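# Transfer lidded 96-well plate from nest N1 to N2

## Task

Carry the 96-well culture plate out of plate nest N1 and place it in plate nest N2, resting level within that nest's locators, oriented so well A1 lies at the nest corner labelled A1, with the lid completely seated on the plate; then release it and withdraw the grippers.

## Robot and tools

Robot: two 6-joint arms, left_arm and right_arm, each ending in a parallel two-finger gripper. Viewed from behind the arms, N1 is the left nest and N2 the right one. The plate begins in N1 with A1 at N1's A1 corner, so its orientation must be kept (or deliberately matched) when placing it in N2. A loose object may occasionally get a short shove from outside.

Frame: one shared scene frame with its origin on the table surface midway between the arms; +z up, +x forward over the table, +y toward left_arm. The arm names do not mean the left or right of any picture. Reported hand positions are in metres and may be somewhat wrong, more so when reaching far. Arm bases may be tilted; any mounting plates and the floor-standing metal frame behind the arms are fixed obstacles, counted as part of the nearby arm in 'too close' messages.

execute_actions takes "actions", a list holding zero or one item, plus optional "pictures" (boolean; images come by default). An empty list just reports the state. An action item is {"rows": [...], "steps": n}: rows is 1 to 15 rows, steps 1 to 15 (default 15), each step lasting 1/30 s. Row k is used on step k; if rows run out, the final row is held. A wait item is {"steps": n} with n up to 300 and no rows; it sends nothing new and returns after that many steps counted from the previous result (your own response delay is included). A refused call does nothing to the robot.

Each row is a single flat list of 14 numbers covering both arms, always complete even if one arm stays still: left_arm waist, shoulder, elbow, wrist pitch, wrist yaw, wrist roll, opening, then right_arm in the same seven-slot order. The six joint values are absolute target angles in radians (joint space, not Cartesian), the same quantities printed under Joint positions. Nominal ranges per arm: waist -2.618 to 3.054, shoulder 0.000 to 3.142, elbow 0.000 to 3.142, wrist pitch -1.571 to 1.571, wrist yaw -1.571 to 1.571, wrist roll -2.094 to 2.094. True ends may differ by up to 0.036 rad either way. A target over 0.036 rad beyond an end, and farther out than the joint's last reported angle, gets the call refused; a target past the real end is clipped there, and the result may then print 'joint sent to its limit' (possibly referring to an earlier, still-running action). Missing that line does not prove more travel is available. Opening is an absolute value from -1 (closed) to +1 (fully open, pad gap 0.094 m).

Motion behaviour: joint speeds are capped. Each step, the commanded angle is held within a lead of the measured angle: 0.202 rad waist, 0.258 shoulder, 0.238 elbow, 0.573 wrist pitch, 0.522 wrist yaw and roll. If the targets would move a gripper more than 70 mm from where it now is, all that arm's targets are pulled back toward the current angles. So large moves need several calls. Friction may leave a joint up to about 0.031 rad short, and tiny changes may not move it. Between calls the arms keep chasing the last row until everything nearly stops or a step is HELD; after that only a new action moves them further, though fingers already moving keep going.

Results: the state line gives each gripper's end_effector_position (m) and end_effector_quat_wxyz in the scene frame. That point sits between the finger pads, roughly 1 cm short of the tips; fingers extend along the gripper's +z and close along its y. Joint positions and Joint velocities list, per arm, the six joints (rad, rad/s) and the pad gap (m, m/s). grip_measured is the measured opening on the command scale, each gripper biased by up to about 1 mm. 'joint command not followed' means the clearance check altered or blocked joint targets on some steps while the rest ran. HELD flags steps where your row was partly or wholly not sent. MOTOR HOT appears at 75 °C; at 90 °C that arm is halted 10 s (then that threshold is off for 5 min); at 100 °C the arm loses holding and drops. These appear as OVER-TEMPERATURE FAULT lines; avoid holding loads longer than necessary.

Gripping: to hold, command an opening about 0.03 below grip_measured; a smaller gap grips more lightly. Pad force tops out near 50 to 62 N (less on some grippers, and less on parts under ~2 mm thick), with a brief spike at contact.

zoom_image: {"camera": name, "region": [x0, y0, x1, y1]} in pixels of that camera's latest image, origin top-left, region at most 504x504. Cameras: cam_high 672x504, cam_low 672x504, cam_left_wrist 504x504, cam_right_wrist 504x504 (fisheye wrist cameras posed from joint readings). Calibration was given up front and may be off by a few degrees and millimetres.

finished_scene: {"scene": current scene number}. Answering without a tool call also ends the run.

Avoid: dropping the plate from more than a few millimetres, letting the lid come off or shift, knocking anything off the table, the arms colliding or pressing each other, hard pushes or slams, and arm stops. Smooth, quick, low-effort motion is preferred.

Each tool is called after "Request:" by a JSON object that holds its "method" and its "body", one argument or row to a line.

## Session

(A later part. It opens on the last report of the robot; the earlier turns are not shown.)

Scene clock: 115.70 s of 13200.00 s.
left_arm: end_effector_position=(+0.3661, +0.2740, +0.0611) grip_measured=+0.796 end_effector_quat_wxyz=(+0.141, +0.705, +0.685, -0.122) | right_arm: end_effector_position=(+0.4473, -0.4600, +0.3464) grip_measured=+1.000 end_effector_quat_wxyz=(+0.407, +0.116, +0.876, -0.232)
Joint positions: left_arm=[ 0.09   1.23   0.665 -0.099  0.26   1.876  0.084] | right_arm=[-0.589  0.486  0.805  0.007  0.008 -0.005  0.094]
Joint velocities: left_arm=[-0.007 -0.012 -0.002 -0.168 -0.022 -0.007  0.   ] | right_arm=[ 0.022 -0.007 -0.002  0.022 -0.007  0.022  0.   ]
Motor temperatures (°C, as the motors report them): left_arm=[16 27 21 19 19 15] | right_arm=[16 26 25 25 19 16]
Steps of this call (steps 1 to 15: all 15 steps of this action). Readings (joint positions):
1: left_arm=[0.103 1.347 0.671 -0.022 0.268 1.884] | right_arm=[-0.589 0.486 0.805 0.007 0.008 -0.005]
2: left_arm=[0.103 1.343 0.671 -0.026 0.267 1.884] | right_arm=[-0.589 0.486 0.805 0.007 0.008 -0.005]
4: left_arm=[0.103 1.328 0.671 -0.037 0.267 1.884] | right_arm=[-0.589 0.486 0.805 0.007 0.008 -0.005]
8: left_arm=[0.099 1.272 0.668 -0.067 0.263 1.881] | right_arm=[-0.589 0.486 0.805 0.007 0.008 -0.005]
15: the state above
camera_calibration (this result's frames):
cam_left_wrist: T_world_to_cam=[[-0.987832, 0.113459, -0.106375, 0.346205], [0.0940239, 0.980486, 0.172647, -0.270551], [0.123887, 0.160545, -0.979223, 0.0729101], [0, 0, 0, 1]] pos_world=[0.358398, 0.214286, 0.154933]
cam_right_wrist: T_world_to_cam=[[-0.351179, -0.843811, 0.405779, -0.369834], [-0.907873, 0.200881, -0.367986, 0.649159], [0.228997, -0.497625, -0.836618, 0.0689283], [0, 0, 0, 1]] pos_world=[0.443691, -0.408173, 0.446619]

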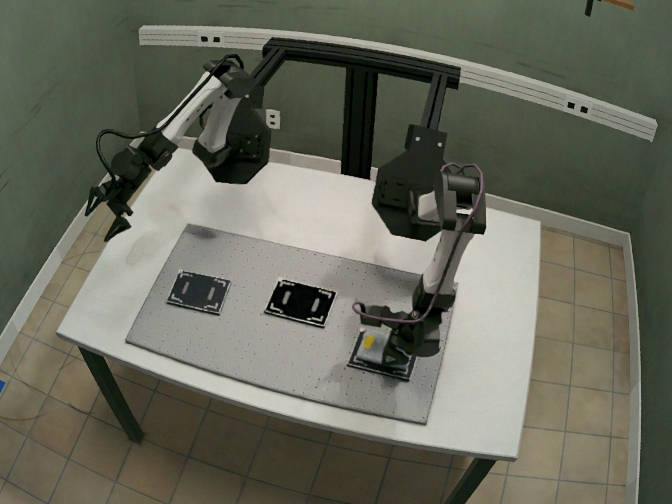

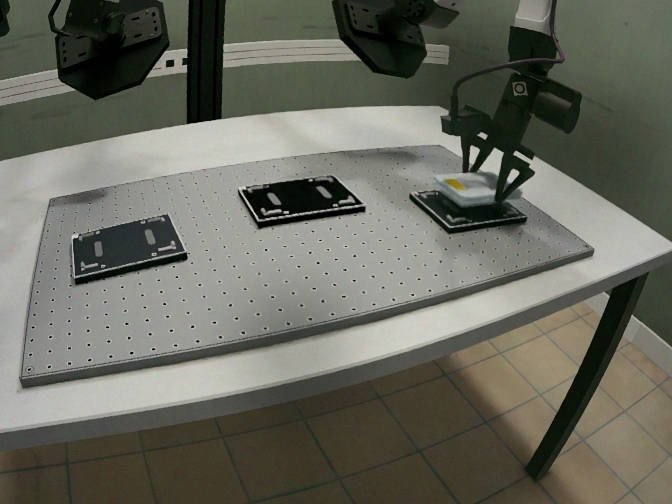

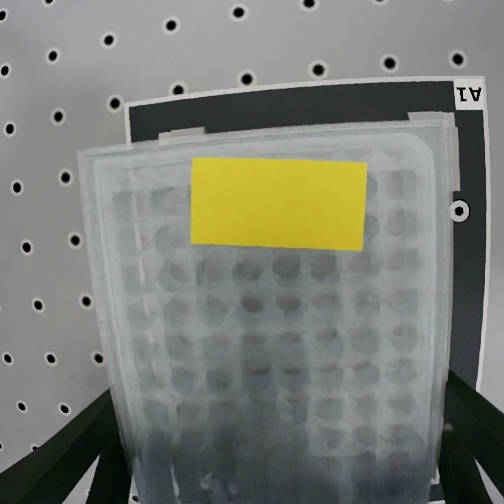

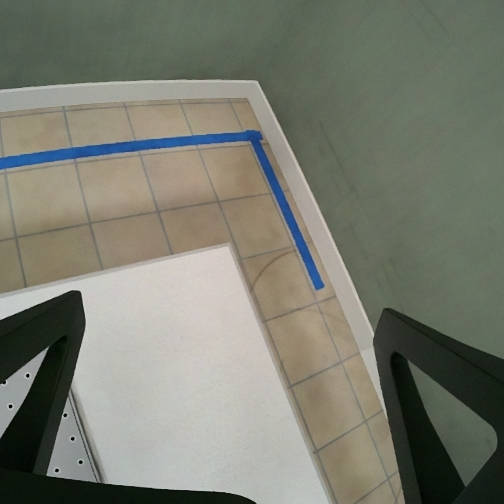

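Request:
{"method": "execute_actions", "body": {
  "actions": [
    {"rows":[[-0.15,1.2,0.65,-0.13,0.07,1.7,0.76,-1.2,0.5,0.8,0,0,0,1]],"steps":10}
  ],
  "pictures": false
}}

Request:
{"method": "execute_actions", "body": {
  "actions": [
    {"rows":[[-0.42,1.28,0.65,-0.06,-0.14,1.52,0.76,-1.2,0.5,0.8,0,0,0,1]],"steps":10}
  ],
  "pictures": false
}}

Request:
{"method": "execute_actions", "body": {
  "actions": [
    {"rows":[[-0.7,1.45,0.69,0.04,-0.35,1.33,0.76,-1.2,0.5,0.8,0,0,0,1]],"steps":10}
  ],
  "pictures": false
}}

Request:
{"method": "execute_actions", "body": {
  "actions": [
    {"rows":[[-0.93,1.74,0.8,0.163,-0.525,1.172,0.76,-1.2,0.5,0.8,0,0,0,1]],"steps":12}
  ],
  "pictures": false
}}

Request:
{"method": "execute_actions", "body": {
  "actions": [
    {"rows":[[-1.06,2.0,1.06,0.1,-0.61,1.05,0.76,-1.2,0.5,0.8,0,0,0,1]],"steps":12}
  ],
  "pictures": false
}}

Request:
{"method": "execute_actions", "body": {
  "actions": [
    {"rows":[[-1.15,2.3,1.42,-0.01,-0.67,0.97,0.76,-1.2,0.5,0.8,0,0,0,1]]}
  ],
  "pictures": false
}}

Request:
{"method": "execute_actions", "body": {
  "actions": [
    {"rows":[[-1.19,2.49,1.68,-0.1,-0.7,0.93,0.76,-1.2,0.5,0.8,0,0,0,1]],"steps":10}
  ],
  "pictures": false
}}

Request:
{"method": "execute_actions", "body": {
  "actions": [
    {"rows":[[-1.22,2.667,1.94,-0.2,-0.718,0.905,0.76,-1.2,0.5,0.8,0,0,0,1]]}
  ],
  "pictures": false
}}

Request:
{"method": "execute_actions", "body": {
  "actions": [
    {"steps":20}
  ]
}}

Scene clock: 144.60 s of 13200.00 s.
left_arm: end_effector_position=(+0.3726, +0.2160, +0.0779) grip_measured=+0.796 end_effector_quat_wxyz=(+0.145, +0.702, +0.682, -0.144) | right_arm: end_effector_position=(+0.3799, -0.5535, +0.4160) grip_measured=+1.000 end_effector_quat_wxyz=(+0.335, +0.141, +0.787, -0.499)
Joint positions: left_arm=[-0.152  1.216  0.665 -0.118  0.102  1.725  0.084] | right_arm=[-1.18   0.486  0.805  0.005  0.001 -0.005  0.094]
Joint velocities: left_arm=[ 0.007  0.022 -0.007  0.037 -0.271 -0.154  0.   ] | right_arm=[-0.364 -0.007 -0.017  0.037 -0.007 -0.007  0.   ]
Motor temperatures (°C, as the motors report them): left_arm=[17 29 20 18 19 15] | right_arm=[16 25 26 26 19 16]
Steps of this call (steps 1 to 30: the robot went on to your last target; steps 31 to 90: nothing new was sent; then 25.57 s passed at rest; steps 91 to 100: all 10 steps of this action). Readings (joint positions):
91: left_arm=[0.063 1.228 0.665 -0.112 0.218 1.850] | right_arm=[-0.620 0.486 0.805 0.007 -0.002 -0.005]
92: left_arm=[0.004 1.226 0.665 -0.112 0.178 1.821] | right_arm=[-0.692 0.486 0.805 0.007 -0.003 -0.005]
94: left_arm=[-0.111 1.221 0.665 -0.113 0.150 1.779] | right_arm=[-0.838 0.486 0.805 0.006 -0.003 -0.005]
98: left_arm=[-0.152 1.216 0.665 -0.117 0.116 1.735] | right_arm=[-1.120 0.486 0.805 0.005 -0.001 -0.005]
100: the state above

Scene clock: 144.93 s of 13200.00 s.
left_arm: end_effector_position=(+0.3711, +0.1525, +0.0922) grip_measured=+0.796 end_effector_quat_wxyz=(+0.143, +0.699, +0.684, -0.152) | right_arm: end_effector_position=(+0.3787, -0.5546, +0.4175) grip_measured=+1.000 end_effector_quat_wxyz=(+0.333, +0.141, +0.785, -0.503)
Joint positions: left_arm=[-0.423  1.273  0.665 -0.074 -0.102  1.548  0.084] | right_arm=[-1.189  0.486  0.805  0.005  0.001 -0.005  0.094]
Joint velocities: left_arm=[-0.017  0.007 -0.002  0.081 -0.227 -0.198 -0.   ] | right_arm=[-0.022  0.002 -0.007 -0.037  0.051 -0.022  0.   ]
Motor temperatures (°C, as the motors report them): left_arm=[17 29 20 18 19 15] | right_arm=[16 25 26 26 19 16]
Steps of this call (steps 1 to 10: all 10 steps of this action). Readings (joint positions):
1: left_arm=[-0.179 1.221 0.665 -0.113 0.054 1.694] | right_arm=[-1.187 0.486 0.805 0.005 0.001 -0.005]
2: left_arm=[-0.237 1.235 0.665 -0.097 0.004 1.660] | right_arm=[-1.189 0.486 0.805 0.005 0.001 -0.005]
4: left_arm=[-0.362 1.262 0.665 -0.082 -0.041 1.611] | right_arm=[-1.189 0.486 0.805 0.005 0.001 -0.005]
8: left_arm=[-0.423 1.273 0.665 -0.079 -0.083 1.561] | right_arm=[-1.189 0.486 0.805 0.005 0.001 -0.005]
10: the state above

Scene clock: 145.27 s of 13200.00 s.
left_arm: end_effector_position=(+0.3485, +0.0738, +0.1017) grip_measured=+0.796 end_effector_quat_wxyz=(+0.135, +0.703, +0.679, -0.162) | right_arm: end_effector_position=(+0.3787, -0.5546, +0.4175) grip_measured=+1.000 end_effector_quat_wxyz=(+0.333, +0.141, +0.785, -0.503)
Joint positions: left_arm=[-0.706  1.455  0.685  0.02  -0.31   1.359  0.084] | right_arm=[-1.189  0.486  0.805  0.005  0.001 -0.005  0.094]
Joint velocities: left_arm=[-0.002 -0.012  0.007  0.007 -0.256 -0.125  0.002] | right_arm=[-0.012 -0.002  0.007 -0.037 -0.081 -0.022  0.   ]
Motor temperatures (°C, as the motors report them): left_arm=[17 29 20 18 19 15] | right_arm=[16 25 26 26 19 16]
Steps of this call (steps 1 to 10: all 10 steps of this action). Readings (joint positions):
1: left_arm=[-0.449 1.291 0.667 -0.061 -0.152 1.515] | right_arm=[-1.189 0.486 0.805 0.005 0.001 -0.005]
2: left_arm=[-0.505 1.334 0.677 -0.031 -0.203 1.478] | right_arm=[-1.189 0.486 0.805 0.005 0.001 -0.005]
4: left_arm=[-0.631 1.416 0.685 0.008 -0.252 1.426] | right_arm=[-1.189 0.486 0.805 0.005 0.001 -0.005]
8: left_arm=[-0.707 1.455 0.685 0.010 -0.289 1.374] | right_arm=[-1.189 0.486 0.805 0.005 0.001 -0.005]
10: the state above

Scene clock: 145.67 s of 13200.00 s.
left_arm: end_effector_position=(+0.3230, -0.0102, +0.1037) grip_measured=+0.796 end_effector_quat_wxyz=(+0.133, +0.706, +0.679, -0.150) | right_arm: end_effector_position=(+0.3787, -0.5546, +0.4175) grip_measured=+1.000 end_effector_quat_wxyz=(+0.333, +0.141, +0.785, -0.503)
Joint positions: left_arm=[-0.937  1.749  0.791  0.144 -0.498  1.191  0.084] | right_arm=[-1.189  0.486  0.805  0.005  0.001 -0.005  0.094]
Joint velocities: left_arm=[-0.027  0.002  0.002  0.066 -0.139 -0.095 -0.   ] | right_arm=[-0.027 -0.002  0.002 -0.037 -0.037  0.007  0.   ]
Motor temperatures (°C, as the motors report them): left_arm=[17 29 20 18 19 15] | right_arm=[16 25 26 26 19 16]
Steps of this call (steps 1 to 12: all 12 steps of this action). Readings (joint positions):
1: left_arm=[-0.728 1.482 0.698 0.028 -0.353 1.334] | right_arm=[-1.189 0.486 0.805 0.005 0.001 -0.005]
2: left_arm=[-0.773 1.545 0.732 0.055 -0.396 1.305] | right_arm=[-1.189 0.486 0.805 0.005 0.001 -0.005]
4: left_arm=[-0.873 1.675 0.786 0.115 -0.437 1.259] | right_arm=[-1.189 0.486 0.805 0.005 0.001 -0.005]
8: left_arm=[-0.941 1.749 0.791 0.129 -0.467 1.212] | right_arm=[-1.189 0.486 0.805 0.005 0.001 -0.005]
12: the state above

Scene clock: 146.07 s of 13200.00 s.
left_arm: end_effector_position=(+0.3251, -0.0886, +0.1092) grip_measured=+0.796 end_effector_quat_wxyz=(+0.140, +0.695, +0.691, -0.145) | right_arm: end_effector_position=(+0.3787, -0.5546, +0.4175) grip_measured=+1.000 end_effector_quat_wxyz=(+0.333, +0.141, +0.785, -0.503)
Joint positions: left_arm=[-1.066  1.999  1.043  0.111 -0.593  1.065  0.084] | right_arm=[-1.189  0.486  0.805  0.005  0.001 -0.005  0.094]
Joint velocities: left_arm=[-0.007  0.007 -0.002 -0.066 -0.168 -0.051 -0.   ] | right_arm=[-0.002  0.012 -0.017  0.051  0.007  0.066  0.   ]
Motor temperatures (°C, as the motors report them): left_arm=[17 29 20 18 19 15] | right_arm=[16 25 26 26 19 16]
Steps of this call (steps 1 to 12: all 12 steps of this action). Readings (joint positions):
1: left_arm=[-0.949 1.777 0.823 0.121 -0.524 1.171] | right_arm=[-1.189 0.486 0.805 0.005 0.001 -0.005]
2: left_arm=[-0.970 1.844 0.895 0.107 -0.550 1.149] | right_arm=[-1.189 0.486 0.805 0.005 0.001 -0.005]
4: left_arm=[-1.021 1.962 1.014 0.121 -0.567 1.115] | right_arm=[-1.189 0.486 0.805 0.005 0.001 -0.005]
8: left_arm=[-1.068 1.999 1.043 0.116 -0.576 1.080] | right_arm=[-1.189 0.486 0.805 0.005 0.001 -0.005]
12: the state above

Scene clock: 146.57 s of 13200.00 s.
left_arm: end_effector_position=(+0.3071, -0.1725, +0.1005) grip_measured=+0.796 end_effector_quat_wxyz=(+0.131, +0.700, +0.687, -0.142) | right_arm: end_effector_position=(+0.3787, -0.5546, +0.4175) grip_measured=+1.000 end_effector_quat_wxyz=(+0.333, +0.141, +0.785, -0.503)
Joint positions: left_arm=[-1.154  2.308  1.39   0.003 -0.658  0.979  0.084] | right_arm=[-1.189  0.486  0.805  0.005  0.001 -0.005  0.094]
Joint velocities: left_arm=[ 0.017 -0.012 -0.002 -0.022  0.007  0.022 -0.   ] | right_arm=[ 0.002  0.002  0.022  0.022 -0.037  0.022  0.   ]
Motor temperatures (°C, as the motors report them): left_arm=[17 29 20 18 19 15] | right_arm=[16 25 26 26 19 16]
Steps of this call (steps 1 to 15: all 15 steps of this action). Readings (joint positions):
1: left_arm=[-1.073 2.027 1.079 0.078 -0.612 1.052] | right_arm=[-1.189 0.486 0.805 0.005 0.001 -0.005]
2: left_arm=[-1.084 2.095 1.161 0.056 -0.632 1.037] | right_arm=[-1.189 0.486 0.805 0.005 0.001 -0.005]
4: left_arm=[-1.114 2.238 1.321 0.048 -0.642 1.014] | right_arm=[-1.189 0.486 0.805 0.005 0.001 -0.005]
8: left_arm=[-1.154 2.308 1.390 0.023 -0.643 0.991] | right_arm=[-1.189 0.486 0.805 0.005 0.001 -0.005]
15: the state above

Scene clock: 146.90 s of 13200.00 s.
left_arm: end_effector_position=(+0.3117, -0.2227, +0.0968) grip_measured=+0.796 end_effector_quat_wxyz=(+0.139, +0.690, +0.697, -0.138) | right_arm: end_effector_position=(+0.3787, -0.5546, +0.4175) grip_measured=+1.000 end_effector_quat_wxyz=(+0.333, +0.141, +0.785, -0.503)
Joint positions: left_arm=[-1.184  2.483  1.654 -0.079 -0.686  0.94   0.084] | right_arm=[-1.189  0.486  0.805  0.005  0.001 -0.005  0.094]
Joint velocities: left_arm=[ 0.007 -0.002 -0.017 -0.125  0.051 -0.066 -0.001] | right_arm=[-0.002  0.002 -0.002 -0.022  0.037  0.007  0.   ]
Motor temperatures (°C, as the motors report them): left_arm=[17 29 20 18 19 15] | right_arm=[16 25 26 26 19 16]
Steps of this call (steps 1 to 10: all 10 steps of this action). Readings (joint positions):
1: left_arm=[-1.156 2.330 1.428 -0.032 -0.669 0.973] | right_arm=[-1.189 0.486 0.805 0.005 0.001 -0.005]
2: left_arm=[-1.159 2.380 1.508 -0.055 -0.679 0.966] | right_arm=[-1.189 0.486 0.805 0.005 0.001 -0.005]
4: left_arm=[-1.167 2.461 1.625 -0.055 -0.681 0.954] | right_arm=[-1.189 0.486 0.805 0.005 0.001 -0.005]
8: left_arm=[-1.183 2.483 1.654 -0.073 -0.684 0.943] | right_arm=[-1.189 0.486 0.805 0.005 0.001 -0.005]
10: the state above

Scene clock: 147.40 s of 13200.00 s.
left_arm: end_effector_position=(+0.2997, -0.2639, +0.0918) grip_measured=+0.796 end_effector_quat_wxyz=(+0.136, +0.694, +0.694, -0.135) | right_arm: end_effector_position=(+0.3787, -0.5546, +0.4175) grip_measured=+1.000 end_effector_quat_wxyz=(+0.333, +0.141, +0.785, -0.503)
Joint positions: left_arm=[-1.215  2.661  1.913 -0.189 -0.709  0.912  0.084] | right_arm=[-1.189  0.486  0.805  0.005  0.001 -0.005  0.094]
Joint velocities: left_arm=[-0.002 -0.007  0.007 -0.037 -0.066 -0.007 -0.001] | right_arm=[ 0.007  0.017 -0.002 -0.051  0.007  0.022  0.   ]
Motor temperatures (°C, as the motors report them): left_arm=[18 29 20 18 19 15] | right_arm=[16 25 26 26 19 16]
Steps of this call (steps 1 to 15: all 15 steps of this action). Readings (joint positions):
1: left_arm=[-1.186 2.507 1.695 -0.117 -0.696 0.936] | right_arm=[-1.189 0.486 0.805 0.005 0.001 -0.005]
2: left_arm=[-1.188 2.557 1.780 -0.138 -0.703 0.931] | right_arm=[-1.189 0.486 0.805 0.005 0.001 -0.005]
4: left_arm=[-1.196 2.633 1.890 -0.139 -0.704 0.923] | right_arm=[-1.189 0.486 0.805 0.005 0.001 -0.005]
8: left_arm=[-1.212 2.660 1.913 -0.169 -0.704 0.915] | right_arm=[-1.189 0.486 0.805 0.005 0.001 -0.005]
15: the state above

Scene clock: 148.07 s of 13200.00 s.
left_arm: end_effector_position=(+0.2994, -0.2634, +0.0916) grip_measured=+0.796 end_effector_quat_wxyz=(+0.135, +0.694, +0.694, -0.135) | right_arm: end_effector_position=(+0.3787, -0.5546, +0.4175) grip_measured=+1.000 end_effector_quat_wxyz=(+0.333, +0.141, +0.785, -0.503)
Joint positions: left_arm=[-1.215  2.661  1.913 -0.192 -0.711  0.91   0.084] | right_arm=[-1.189  0.486  0.805  0.005  0.001 -0.005  0.094]
Joint velocities: left_arm=[ 0.002  0.007 -0.022  0.007  0.037 -0.007 -0.001] | right_arm=[ 0.002 -0.007 -0.022  0.037 -0.081 -0.051  0.   ]
Motor temperatures (°C, as the motors report them): left_arm=[18 29 20 18 19 15] | right_arm=[16 25 26 26 19 16]
Steps of this call (steps 1 to 15: the robot went on to your last target; steps 16 to 20: nothing new was sent). Readings (joint positions):
1: left_arm=[-1.215 2.661 1.913 -0.190 -0.709 0.911] | right_arm=[-1.189 0.486 0.805 0.005 0.001 -0.005]
2: left_arm=[-1.215 2.661 1.913 -0.190 -0.709 0.911] | right_arm=[-1.189 0.486 0.805 0.005 0.001 -0.005]
4: left_arm=[-1.215 2.661 1.913 -0.191 -0.710 0.911] | right_arm=[-1.189 0.486 0.805 0.005 0.001 -0.005]
8: left_arm=[-1.215 2.661 1.913 -0.192 -0.710 0.910] | right_arm=[-1.189 0.486 0.805 0.005 0.001 -0.005]
20: the state above
All arms were judged still, so your last target was given up. Only a new action makes them travel on or press farther. Fingers that are still opening or closing keep moving.
camera_calibration (this result's frames):
cam_left_wrist: T_world_to_cam=[[-0.992986, 0.0899352, -0.0767519, 0.337229], [0.0766806, 0.983982, 0.160933, 0.264488], [0.089996, 0.153918, -0.983977, 0.206109], [0, 0, 0, 1]] pos_world=[0.296034, -0.322304, 0.186125]
cam_right_wrist: T_world_to_cam=[[-0.49574, -0.409625, 0.7658, -0.357386], [-0.86545, 0.306495, -0.396305, 0.686354], [-0.0723774, -0.859225, -0.506452, -0.127156], [0, 0, 0, 1]] pos_world=[0.40763, -0.466014, 0.481293]

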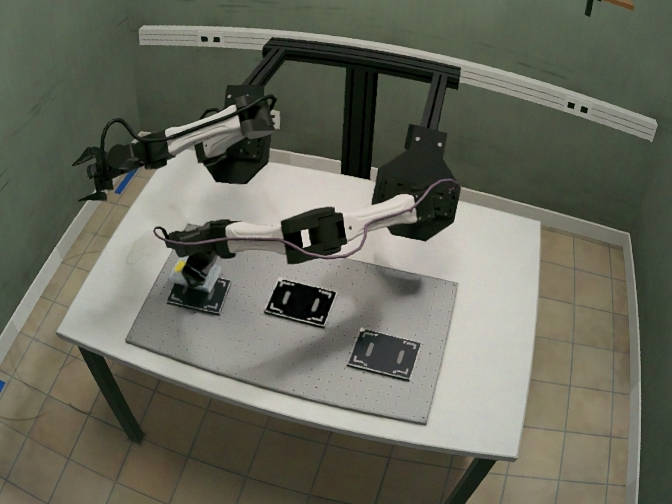

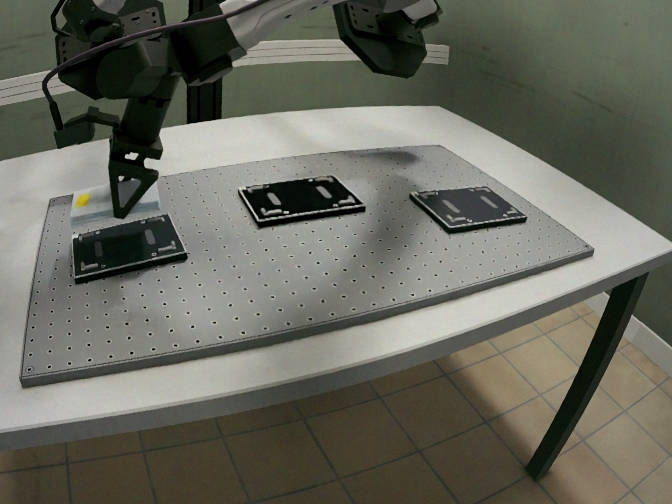

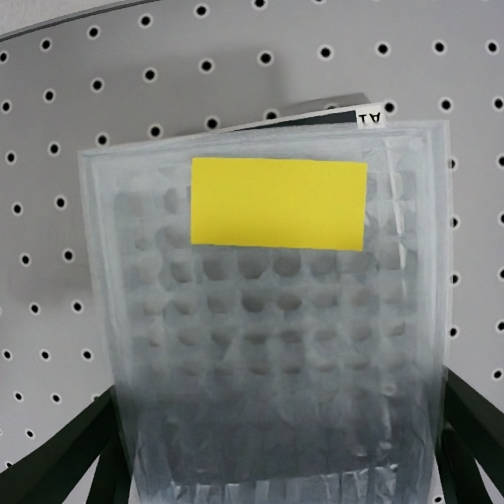

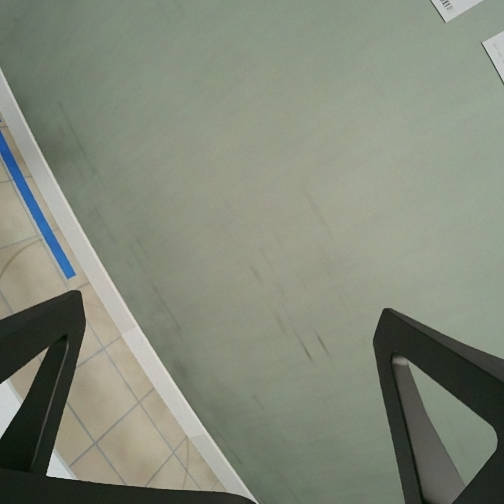

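Request:
{"method": "execute_actions", "body": {
  "actions": [
    {"rows":[[-1.15,2.685,1.885,-0.075,-0.688,0.905,0.76,-1.2,0.5,0.8,0,0,0,1]]}
  ],
  "pictures": false
}}

Request:
{"method": "execute_actions", "body": {
  "actions": [
    {"steps":20}
  ]
}}

Request:
{"method": "zoom_image", "body": {
  "camera": "cam_low",
  "region": [50, 170, 210, 295]
}}

Scene clock: 163.87 s of 13200.00 s.
left_arm: end_effector_position=(+0.3237, -0.2526, +0.0569) grip_measured=+0.796 end_effector_quat_wxyz=(+0.139, +0.656, +0.731, -0.124) | right_arm: end_effector_position=(+0.3787, -0.5546, +0.4175) grip_measured=+1.000 end_effector_quat_wxyz=(+0.333, +0.141, +0.785, -0.503)
Joint positions: left_arm=[-1.14   2.673  1.907 -0.089 -0.696  0.91   0.084] | right_arm=[-1.189  0.486  0.805  0.005  0.001 -0.005  0.094]
Joint velocities: left_arm=[-0.022 -0.017 -0.012 -0.037 -0.095  0.051  0.   ] | right_arm=[-0.002  0.002 -0.007 -0.051  0.037 -0.11   0.   ]
Motor temperatures (°C, as the motors report them): left_arm=[26 29 21 18 19 15] | right_arm=[16 23 25 25 19 16]
Steps of this call (steps 1 to 90: nothing new was sent; then 12.30 s passed at rest; steps 91 to 105: all 15 steps of this action). Readings (joint positions):
91: left_arm=[-1.210 2.662 1.911 -0.180 -0.707 0.910] | right_arm=[-1.189 0.486 0.805 0.005 0.001 -0.005]
92: left_arm=[-1.205 2.665 1.910 -0.160 -0.702 0.910] | right_arm=[-1.189 0.486 0.805 0.005 0.001 -0.005]
94: left_arm=[-1.183 2.670 1.909 -0.131 -0.698 0.910] | right_arm=[-1.189 0.486 0.805 0.005 0.001 -0.005]
98: left_arm=[-1.144 2.673 1.907 -0.104 -0.697 0.910] | right_arm=[-1.189 0.486 0.805 0.005 0.001 -0.005]
105: the state above

Scene clock: 164.53 s of 13200.00 s.
left_arm: end_effector_position=(+0.3243, -0.2529, +0.0571) grip_measured=+0.796 end_effector_quat_wxyz=(+0.140, +0.655, +0.732, -0.124) | right_arm: end_effector_position=(+0.3787, -0.5546, +0.4175) grip_measured=+1.000 end_effector_quat_wxyz=(+0.333, +0.141, +0.785, -0.503)
Joint positions: left_arm=[-1.14   2.673  1.907 -0.085 -0.696  0.91   0.084] | right_arm=[-1.189  0.486  0.805  0.005  0.001 -0.005  0.094]
Joint velocities: left_arm=[-0.002  0.007 -0.007 -0.007 -0.007  0.037 -0.   ] | right_arm=[-0.007 -0.017 -0.002 -0.007 -0.007  0.022  0.   ]
Motor temperatures (°C, as the motors report them): left_arm=[27 29 21 18 19 15] | right_arm=[16 23 25 25 19 16]
Steps of this call (steps 1 to 15: the robot went on to your last target; steps 16 to 20: nothing new was sent). Readings (joint positions):
1: left_arm=[-1.140 2.673 1.907 -0.088 -0.696 0.910] | right_arm=[-1.189 0.486 0.805 0.005 0.001 -0.005]
2: left_arm=[-1.140 2.673 1.907 -0.087 -0.696 0.910] | right_arm=[-1.189 0.486 0.805 0.005 0.001 -0.005]
4: left_arm=[-1.140 2.673 1.907 -0.087 -0.696 0.910] | right_arm=[-1.189 0.486 0.805 0.005 0.001 -0.005]
8: left_arm=[-1.140 2.673 1.907 -0.086 -0.696 0.910] | right_arm=[-1.189 0.486 0.805 0.005 0.001 -0.005]
20: the state above
All arms were judged still, so your last target was given up. Only a new action makes them travel on or press farther. Fingers that are still opening or closing keep moving.
camera_calibration (this result's frames):
cam_left_wrist: T_world_to_cam=[[-0.996693, -0.0206778, -0.0785878, 0.33162], [-0.033703, 0.985173, 0.168223, 0.293509], [0.073944, 0.170316, -0.982611, 0.177631], [0, 0, 0, 1]] pos_world=[0.32728, -0.312553, 0.151228]
cam_right_wrist: T_world_to_cam=[[-0.49574, -0.409625, 0.7658, -0.357386], [-0.86545, 0.306495, -0.396305, 0.686354], [-0.0723774, -0.859225, -0.506452, -0.127156], [0, 0, 0, 1]] pos_world=[0.40763, -0.466014, 0.481293]

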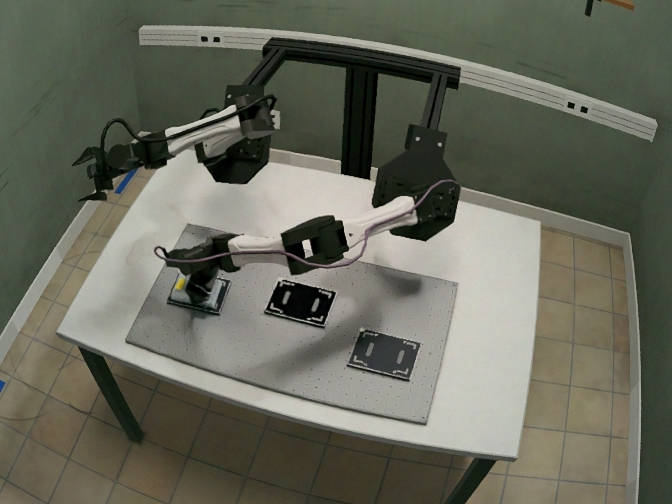

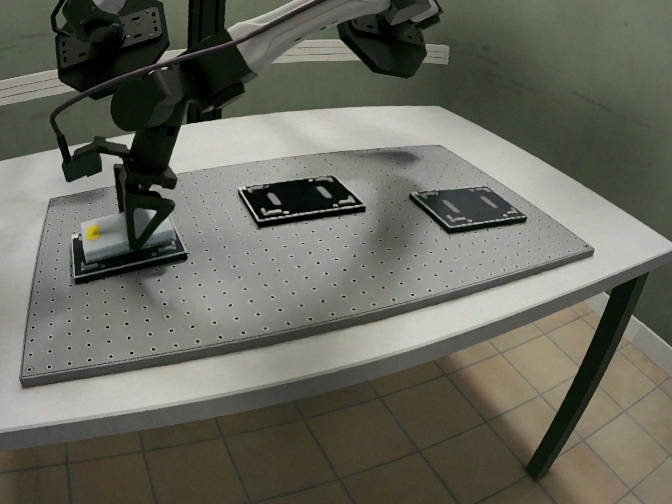

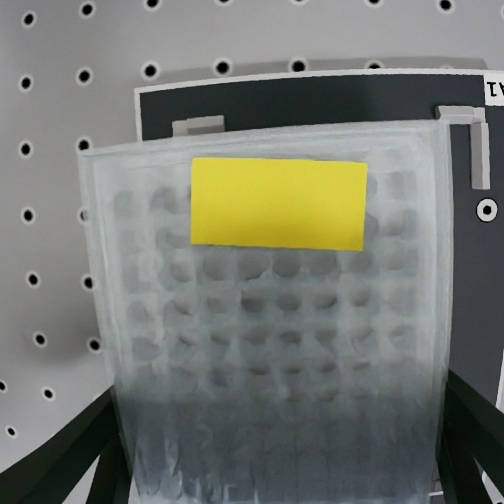

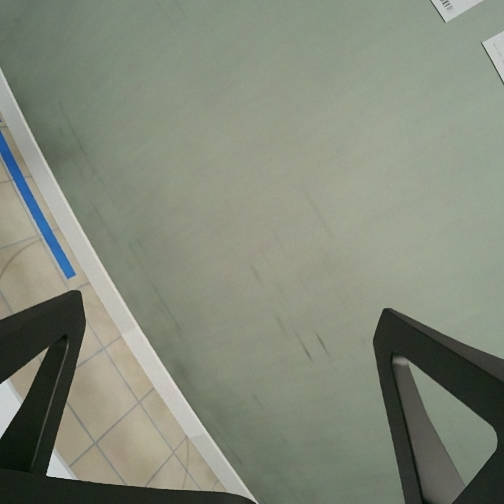

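Region (50, 170, 210, 295) of cam_low's 672x504 image, scaled by 3.150, with more detail than that image has; it fills the top 394 rows of this view, and the rest is white.

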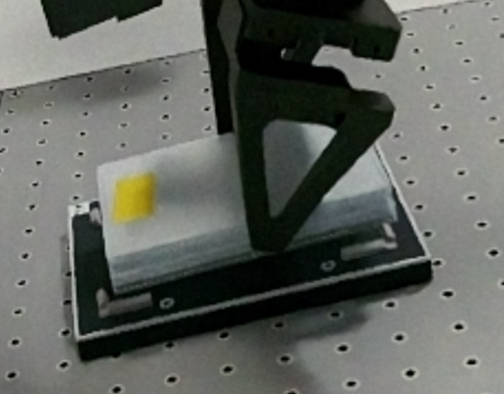

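Request:
{"method": "execute_actions", "body": {
  "actions": [
    {"rows":[[-1.15,2.712,1.91,-0.05,-0.673,0.936,0.76,-1.2,0.5,0.8,0,0,0,1]]}
  ],
  "pictures": false
}}

Request:
{"method": "execute_actions", "body": {
  "actions": [
    {"steps":15}
  ]
}}

Request:
{"method": "zoom_image", "body": {
  "camera": "cam_low",
  "region": [50, 170, 210, 295]
}}

Scene clock: 174.97 s of 13200.00 s.
left_arm: end_effector_position=(+0.3098, -0.2578, +0.0495) grip_measured=+0.796 end_effector_quat_wxyz=(+0.140, +0.664, +0.723, -0.129) | right_arm: end_effector_position=(+0.3787, -0.5546, +0.4175) grip_measured=+1.000 end_effector_quat_wxyz=(+0.333, +0.141, +0.785, -0.503)
Joint positions: left_arm=[-1.14   2.705  1.907 -0.061 -0.682  0.93   0.084] | right_arm=[-1.189  0.486  0.805  0.005  0.001 -0.005  0.094]
Joint velocities: left_arm=[ 0.002 -0.007  0.007 -0.037  0.022 -0.066 -0.001] | right_arm=[-0.002  0.002 -0.002  0.022 -0.051 -0.022  0.   ]
Motor temperatures (°C, as the motors report them): left_arm=[31 29 20 18 19 15] | right_arm=[16 23 25 25 19 16]
Steps of this call (steps 1 to 90: nothing new was sent; then 6.93 s passed at rest; steps 91 to 105: all 15 steps of this action). Readings (joint positions):
91: left_arm=[-1.140 2.675 1.907 -0.082 -0.695 0.913] | right_arm=[-1.189 0.486 0.805 0.005 0.001 -0.005]
92: left_arm=[-1.140 2.678 1.907 -0.073 -0.693 0.916] | right_arm=[-1.189 0.486 0.805 0.005 0.001 -0.005]
94: left_arm=[-1.140 2.687 1.907 -0.065 -0.689 0.921] | right_arm=[-1.189 0.486 0.805 0.005 0.001 -0.005]
98: left_arm=[-1.140 2.703 1.907 -0.064 -0.684 0.927] | right_arm=[-1.189 0.486 0.805 0.005 0.001 -0.005]
105: the state above

Scene clock: 175.47 s of 13200.00 s.
left_arm: end_effector_position=(+0.3099, -0.2579, +0.0495) grip_measured=+0.796 end_effector_quat_wxyz=(+0.141, +0.665, +0.722, -0.129) | right_arm: end_effector_position=(+0.3787, -0.5546, +0.4175) grip_measured=+1.000 end_effector_quat_wxyz=(+0.333, +0.141, +0.785, -0.503)
Joint positions: left_arm=[-1.14   2.705  1.907 -0.06  -0.682  0.931  0.084] | right_arm=[-1.189  0.486  0.805  0.005  0.001 -0.005  0.094]
Joint velocities: left_arm=[-0.017 -0.027  0.007 -0.081 -0.051 -0.007  0.001] | right_arm=[ 0.002  0.007 -0.012 -0.051  0.022 -0.081  0.   ]
Motor temperatures (°C, as the motors report them): left_arm=[31 29 20 18 19 15] | right_arm=[16 23 25 25 19 16]
Steps of this call (steps 1 to 15: the robot went on to your last target). Readings (joint positions):
1: left_arm=[-1.140 2.705 1.907 -0.061 -0.682 0.930] | right_arm=[-1.189 0.486 0.805 0.005 0.001 -0.005]
2: left_arm=[-1.140 2.705 1.907 -0.061 -0.682 0.930] | right_arm=[-1.189 0.486 0.805 0.005 0.001 -0.005]
4: left_arm=[-1.140 2.705 1.907 -0.060 -0.682 0.930] | right_arm=[-1.189 0.486 0.805 0.005 0.001 -0.005]
8: left_arm=[-1.140 2.705 1.907 -0.060 -0.682 0.930] | right_arm=[-1.189 0.486 0.805 0.005 0.001 -0.005]
15: the state above
All arms were judged still, so your last target was given up. Only a new action makes them travel on or press farther. Fingers that are still opening or closing keep moving.
camera_calibration (this result's frames):
cam_left_wrist: T_world_to_cam=[[-0.997031, 0.00694602, -0.0766925, 0.323778], [-0.00542025, 0.987123, 0.159869, 0.291363], [0.0768154, 0.15981, -0.984155, 0.168593], [0, 0, 0, 1]] pos_world=[0.311445, -0.316803, 0.144173]
cam_right_wrist: T_world_to_cam=[[-0.49574, -0.409625, 0.7658, -0.357386], [-0.86545, 0.306495, -0.396305, 0.686354], [-0.0723774, -0.859225, -0.506452, -0.127156], [0, 0, 0, 1]] pos_world=[0.40763, -0.466014, 0.481293]

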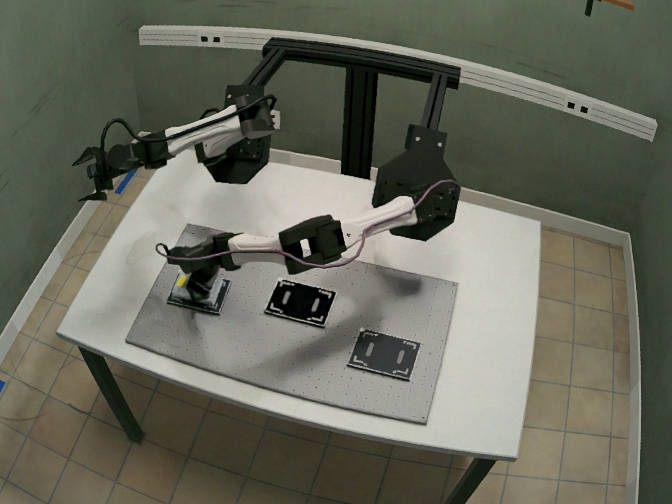

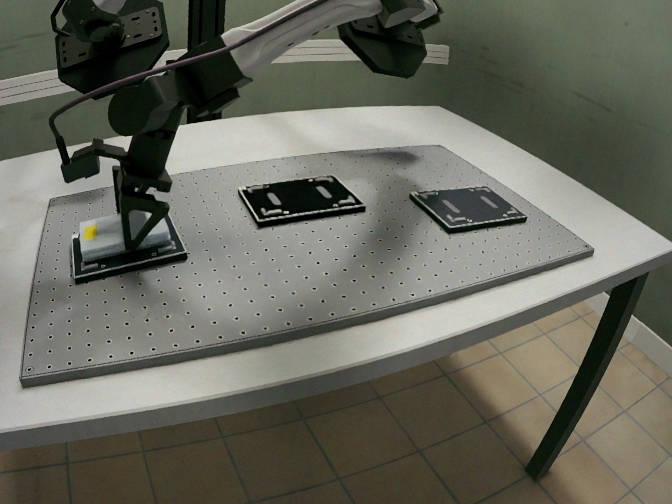

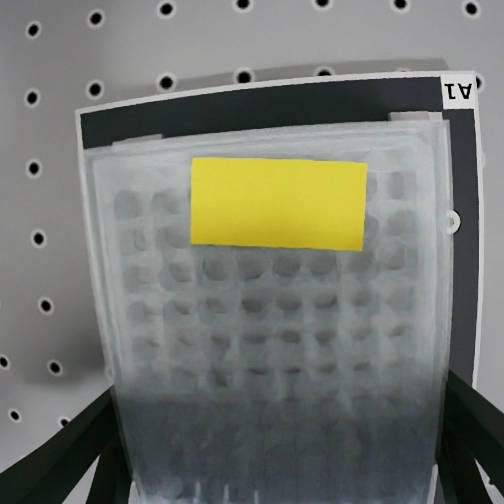

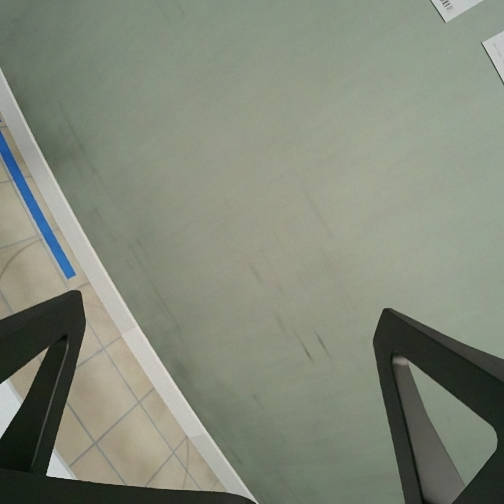

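Region (50, 170, 210, 295) of cam_low's 672x504 image, scaled by 3.150, with more detail than that image has; it fills the top 394 rows of this view, and the rest is white.

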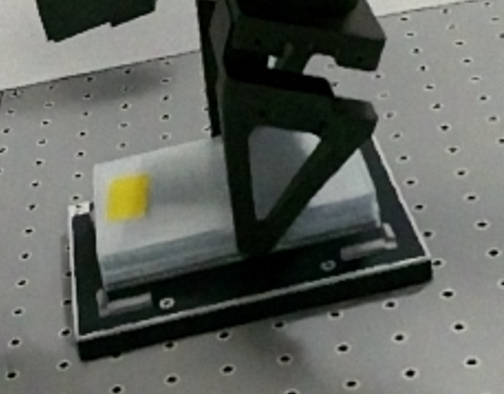

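Request:
{"method": "execute_actions", "body": {
  "actions": [
    {"rows":[[-1.135,2.72,1.872,-0.028,-0.673,0.942,0.76,-1.2,0.5,0.8,0,0,0,1]]}
  ],
  "pictures": false
}}

Request:
{"method": "execute_actions", "body": {
  "actions": [
    {"steps":15}
  ]
}}

Scene clock: 185.43 s of 13200.00 s.
left_arm: end_effector_position=(+0.3082, -0.2578, +0.0486) grip_measured=+0.796 end_effector_quat_wxyz=(+0.143, +0.664, +0.722, -0.129) | right_arm: end_effector_position=(+0.3787, -0.5546, +0.4175) grip_measured=+1.000 end_effector_quat_wxyz=(+0.333, +0.141, +0.785, -0.503)
Joint positions: left_arm=[-1.14   2.705  1.893 -0.039 -0.682  0.936  0.084] | right_arm=[-1.189  0.486  0.805  0.005  0.001 -0.005  0.094]
Joint velocities: left_arm=[ 0.012 -0.002 -0.017 -0.007  0.051  0.007  0.   ] | right_arm=[-0.012 -0.012 -0.017 -0.007  0.051 -0.066  0.   ]
Motor temperatures (°C, as the motors report them): left_arm=[35 29 20 18 19 15] | right_arm=[16 22 25 25 19 16]
Steps of this call (steps 1 to 90: nothing new was sent; then 6.47 s passed at rest; steps 91 to 105: all 15 steps of this action). Readings (joint positions):
91: left_arm=[-1.140 2.705 1.905 -0.056 -0.682 0.931] | right_arm=[-1.189 0.486 0.805 0.005 0.001 -0.005]
92: left_arm=[-1.140 2.705 1.902 -0.051 -0.682 0.932] | right_arm=[-1.189 0.486 0.805 0.005 0.001 -0.005]
94: left_arm=[-1.140 2.705 1.897 -0.046 -0.682 0.934] | right_arm=[-1.189 0.486 0.805 0.005 0.001 -0.005]
98: left_arm=[-1.140 2.705 1.893 -0.044 -0.682 0.935] | right_arm=[-1.189 0.486 0.805 0.005 0.001 -0.005]
105: the state above

Scene clock: 185.93 s of 13200.00 s.
left_arm: end_effector_position=(+0.3083, -0.2579, +0.0487) grip_measured=+0.796 end_effector_quat_wxyz=(+0.144, +0.664, +0.722, -0.129) | right_arm: end_effector_position=(+0.3787, -0.5546, +0.4175) grip_measured=+1.000 end_effector_quat_wxyz=(+0.333, +0.141, +0.785, -0.503)
Joint positions: left_arm=[-1.14   2.705  1.893 -0.039 -0.682  0.936  0.084] | right_arm=[-1.189  0.486  0.805  0.005  0.001 -0.005  0.094]
Joint velocities: left_arm=[-0.002  0.002  0.007 -0.007 -0.081 -0.007  0.001] | right_arm=[-0.002 -0.002 -0.007  0.007 -0.022 -0.095  0.   ]
Motor temperatures (°C, as the motors report them): left_arm=[35 29 20 18 19 15] | right_arm=[16 22 25 25 19 16]
Steps of this call (steps 1 to 15: the robot went on to your last target). Readings (joint positions):
1: left_arm=[-1.140 2.705 1.893 -0.039 -0.682 0.936] | right_arm=[-1.189 0.486 0.805 0.005 0.001 -0.005]
2: left_arm=[-1.140 2.705 1.893 -0.039 -0.682 0.936] | right_arm=[-1.189 0.486 0.805 0.005 0.001 -0.005]
4: left_arm=[-1.140 2.705 1.893 -0.039 -0.682 0.936] | right_arm=[-1.189 0.486 0.805 0.005 0.001 -0.005]
8: left_arm=[-1.140 2.705 1.893 -0.039 -0.682 0.936] | right_arm=[-1.189 0.486 0.805 0.005 0.001 -0.005]
15: the state above
All arms were judged still, so your last target was given up. Only a new action makes them travel on or press farther. Fingers that are still opening or closing keep moving.
camera_calibration (this result's frames):
cam_left_wrist: T_world_to_cam=[[-0.996628, 0.00543966, -0.0818744, 0.321834], [-0.00747406, 0.987634, 0.156597, 0.292422], [0.0817138, 0.156681, -0.984263, 0.165558], [0, 0, 0, 1]] pos_world=[0.309406, -0.316496, 0.14351]
cam_right_wrist: T_world_to_cam=[[-0.49574, -0.409625, 0.7658, -0.357386], [-0.86545, 0.306495, -0.396305, 0.686354], [-0.0723774, -0.859225, -0.506452, -0.127156], [0, 0, 0, 1]] pos_world=[0.40763, -0.466014, 0.481293]

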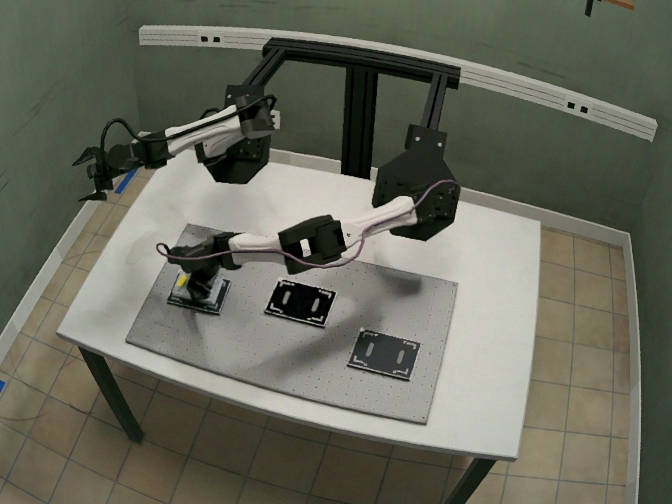

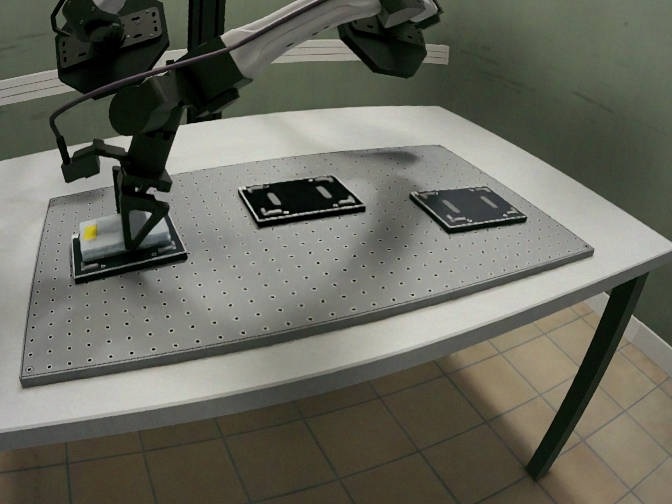

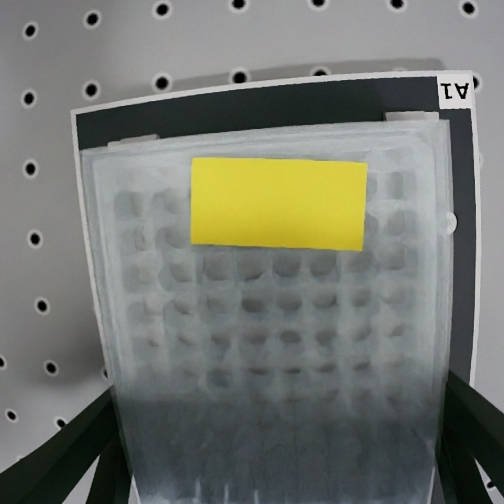

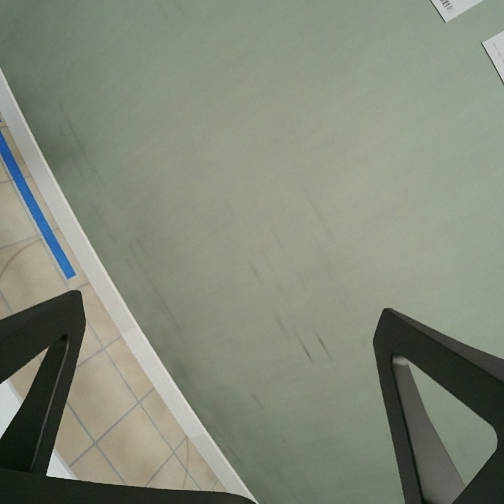

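Request:
{"method": "execute_actions", "body": {
  "actions": [
    {"rows":[[-1.126,2.728,1.88,-0.035,-0.673,0.944,0.76,-1.2,0.5,0.8,0,0,0,1]]}
  ],
  "pictures": false
}}

Request:
{"method": "execute_actions", "body": {
  "actions": [
    {"steps":15}
  ]
}}

Scene clock: 191.30 s of 13200.00 s.
left_arm: end_effector_position=(+0.3044, -0.2555, +0.0416) grip_measured=+0.796 end_effector_quat_wxyz=(+0.138, +0.666, +0.722, -0.127) | right_arm: end_effector_position=(+0.3787, -0.5546, +0.4175) grip_measured=+1.000 end_effector_quat_wxyz=(+0.333, +0.141, +0.785, -0.503)
Joint positions: left_arm=[-1.132  2.716  1.893 -0.037 -0.681  0.938  0.084] | right_arm=[-1.189  0.486  0.805  0.005  0.001 -0.005  0.094]
Joint velocities: left_arm=[-0.002  0.007 -0.007  0.022  0.022 -0.066  0.001] | right_arm=[ 0.002 -0.022  0.007  0.007 -0.022 -0.007  0.   ]
Motor temperatures (°C, as the motors report them): left_arm=[35 29 20 18 19 15] | right_arm=[16 22 25 25 19 16]
Steps of this call (steps 1 to 90: nothing new was sent; then 1.87 s passed at rest; steps 91 to 105: all 15 steps of this action). Readings (joint positions):
91: left_arm=[-1.139 2.706 1.893 -0.038 -0.682 0.937] | right_arm=[-1.189 0.486 0.805 0.005 0.001 -0.005]
92: left_arm=[-1.139 2.707 1.893 -0.038 -0.682 0.937] | right_arm=[-1.189 0.486 0.805 0.005 0.001 -0.005]
94: left_arm=[-1.136 2.710 1.893 -0.038 -0.682 0.938] | right_arm=[-1.189 0.486 0.805 0.005 0.001 -0.005]
98: left_arm=[-1.132 2.716 1.893 -0.037 -0.682 0.938] | right_arm=[-1.189 0.486 0.805 0.005 0.001 -0.005]
105: the state above

Scene clock: 191.80 s of 13200.00 s.
left_arm: end_effector_position=(+0.3044, -0.2555, +0.0416) grip_measured=+0.796 end_effector_quat_wxyz=(+0.138, +0.666, +0.722, -0.127) | right_arm: end_effector_position=(+0.3787, -0.5546, +0.4175) grip_measured=+1.000 end_effector_quat_wxyz=(+0.333, +0.141, +0.785, -0.503)
Joint positions: left_arm=[-1.132  2.716  1.893 -0.037 -0.681  0.938  0.084] | right_arm=[-1.189  0.486  0.805  0.005  0.001 -0.005  0.094]
Joint velocities: left_arm=[-0.007 -0.012 -0.012  0.007  0.051 -0.081 -0.   ] | right_arm=[ 0.007 -0.002  0.007 -0.022  0.037  0.007  0.   ]
Motor temperatures (°C, as the motors report them): left_arm=[35 29 20 18 19 15] | right_arm=[16 22 25 25 19 16]
Steps of this call (steps 1 to 15: the robot went on to your last target). Readings (joint positions):
1: left_arm=[-1.132 2.716 1.893 -0.037 -0.681 0.938] | right_arm=[-1.189 0.486 0.805 0.005 0.001 -0.005]
2: left_arm=[-1.132 2.716 1.893 -0.037 -0.681 0.938] | right_arm=[-1.189 0.486 0.805 0.005 0.001 -0.005]
4: left_arm=[-1.132 2.716 1.893 -0.037 -0.681 0.938] | right_arm=[-1.189 0.486 0.805 0.005 0.001 -0.005]
8: left_arm=[-1.132 2.716 1.893 -0.037 -0.681 0.938] | right_arm=[-1.189 0.486 0.805 0.005 0.001 -0.005]
15: the state above
All arms were judged still, so your last target was given up. Only a new action makes them travel on or press farther. Fingers that are still opening or closing keep moving.
camera_calibration (this result's frames):
cam_left_wrist: T_world_to_cam=[[-0.997038, 0.0106837, -0.0761674, 0.318538], [-0.00215126, 0.986044, 0.166469, 0.288663], [0.076883, 0.166139, -0.983101, 0.162385], [0, 0, 0, 1]] pos_world=[0.30573, -0.315016, 0.135849]
cam_right_wrist: T_world_to_cam=[[-0.49574, -0.409625, 0.7658, -0.357386], [-0.86545, 0.306495, -0.396305, 0.686354], [-0.0723774, -0.859225, -0.506452, -0.127156], [0, 0, 0, 1]] pos_world=[0.40763, -0.466014, 0.481293]

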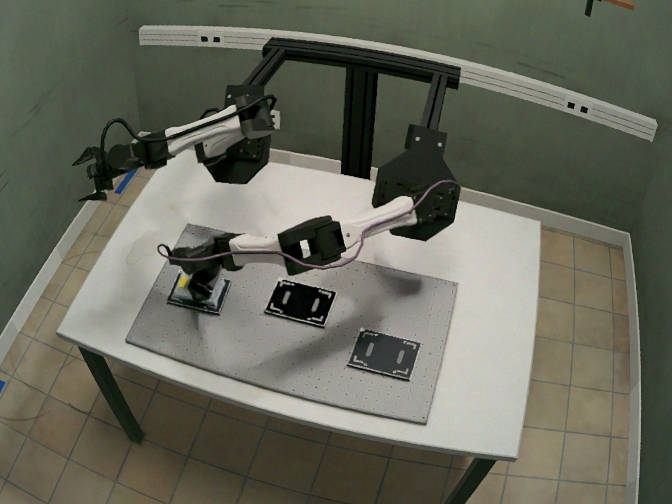

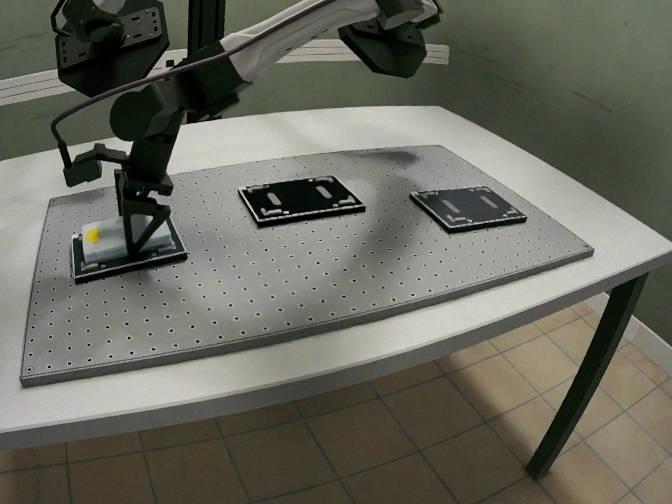

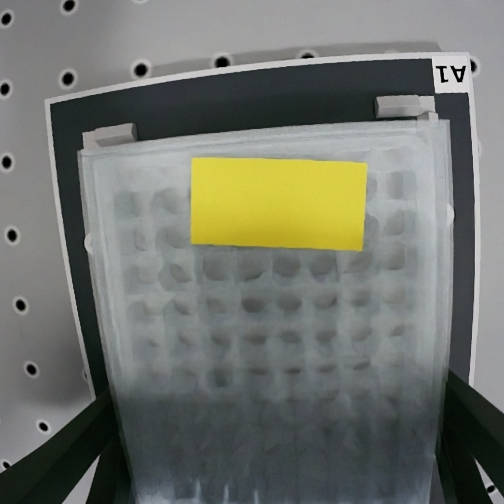

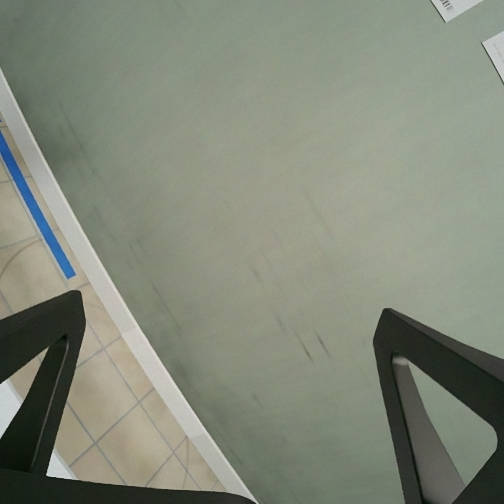

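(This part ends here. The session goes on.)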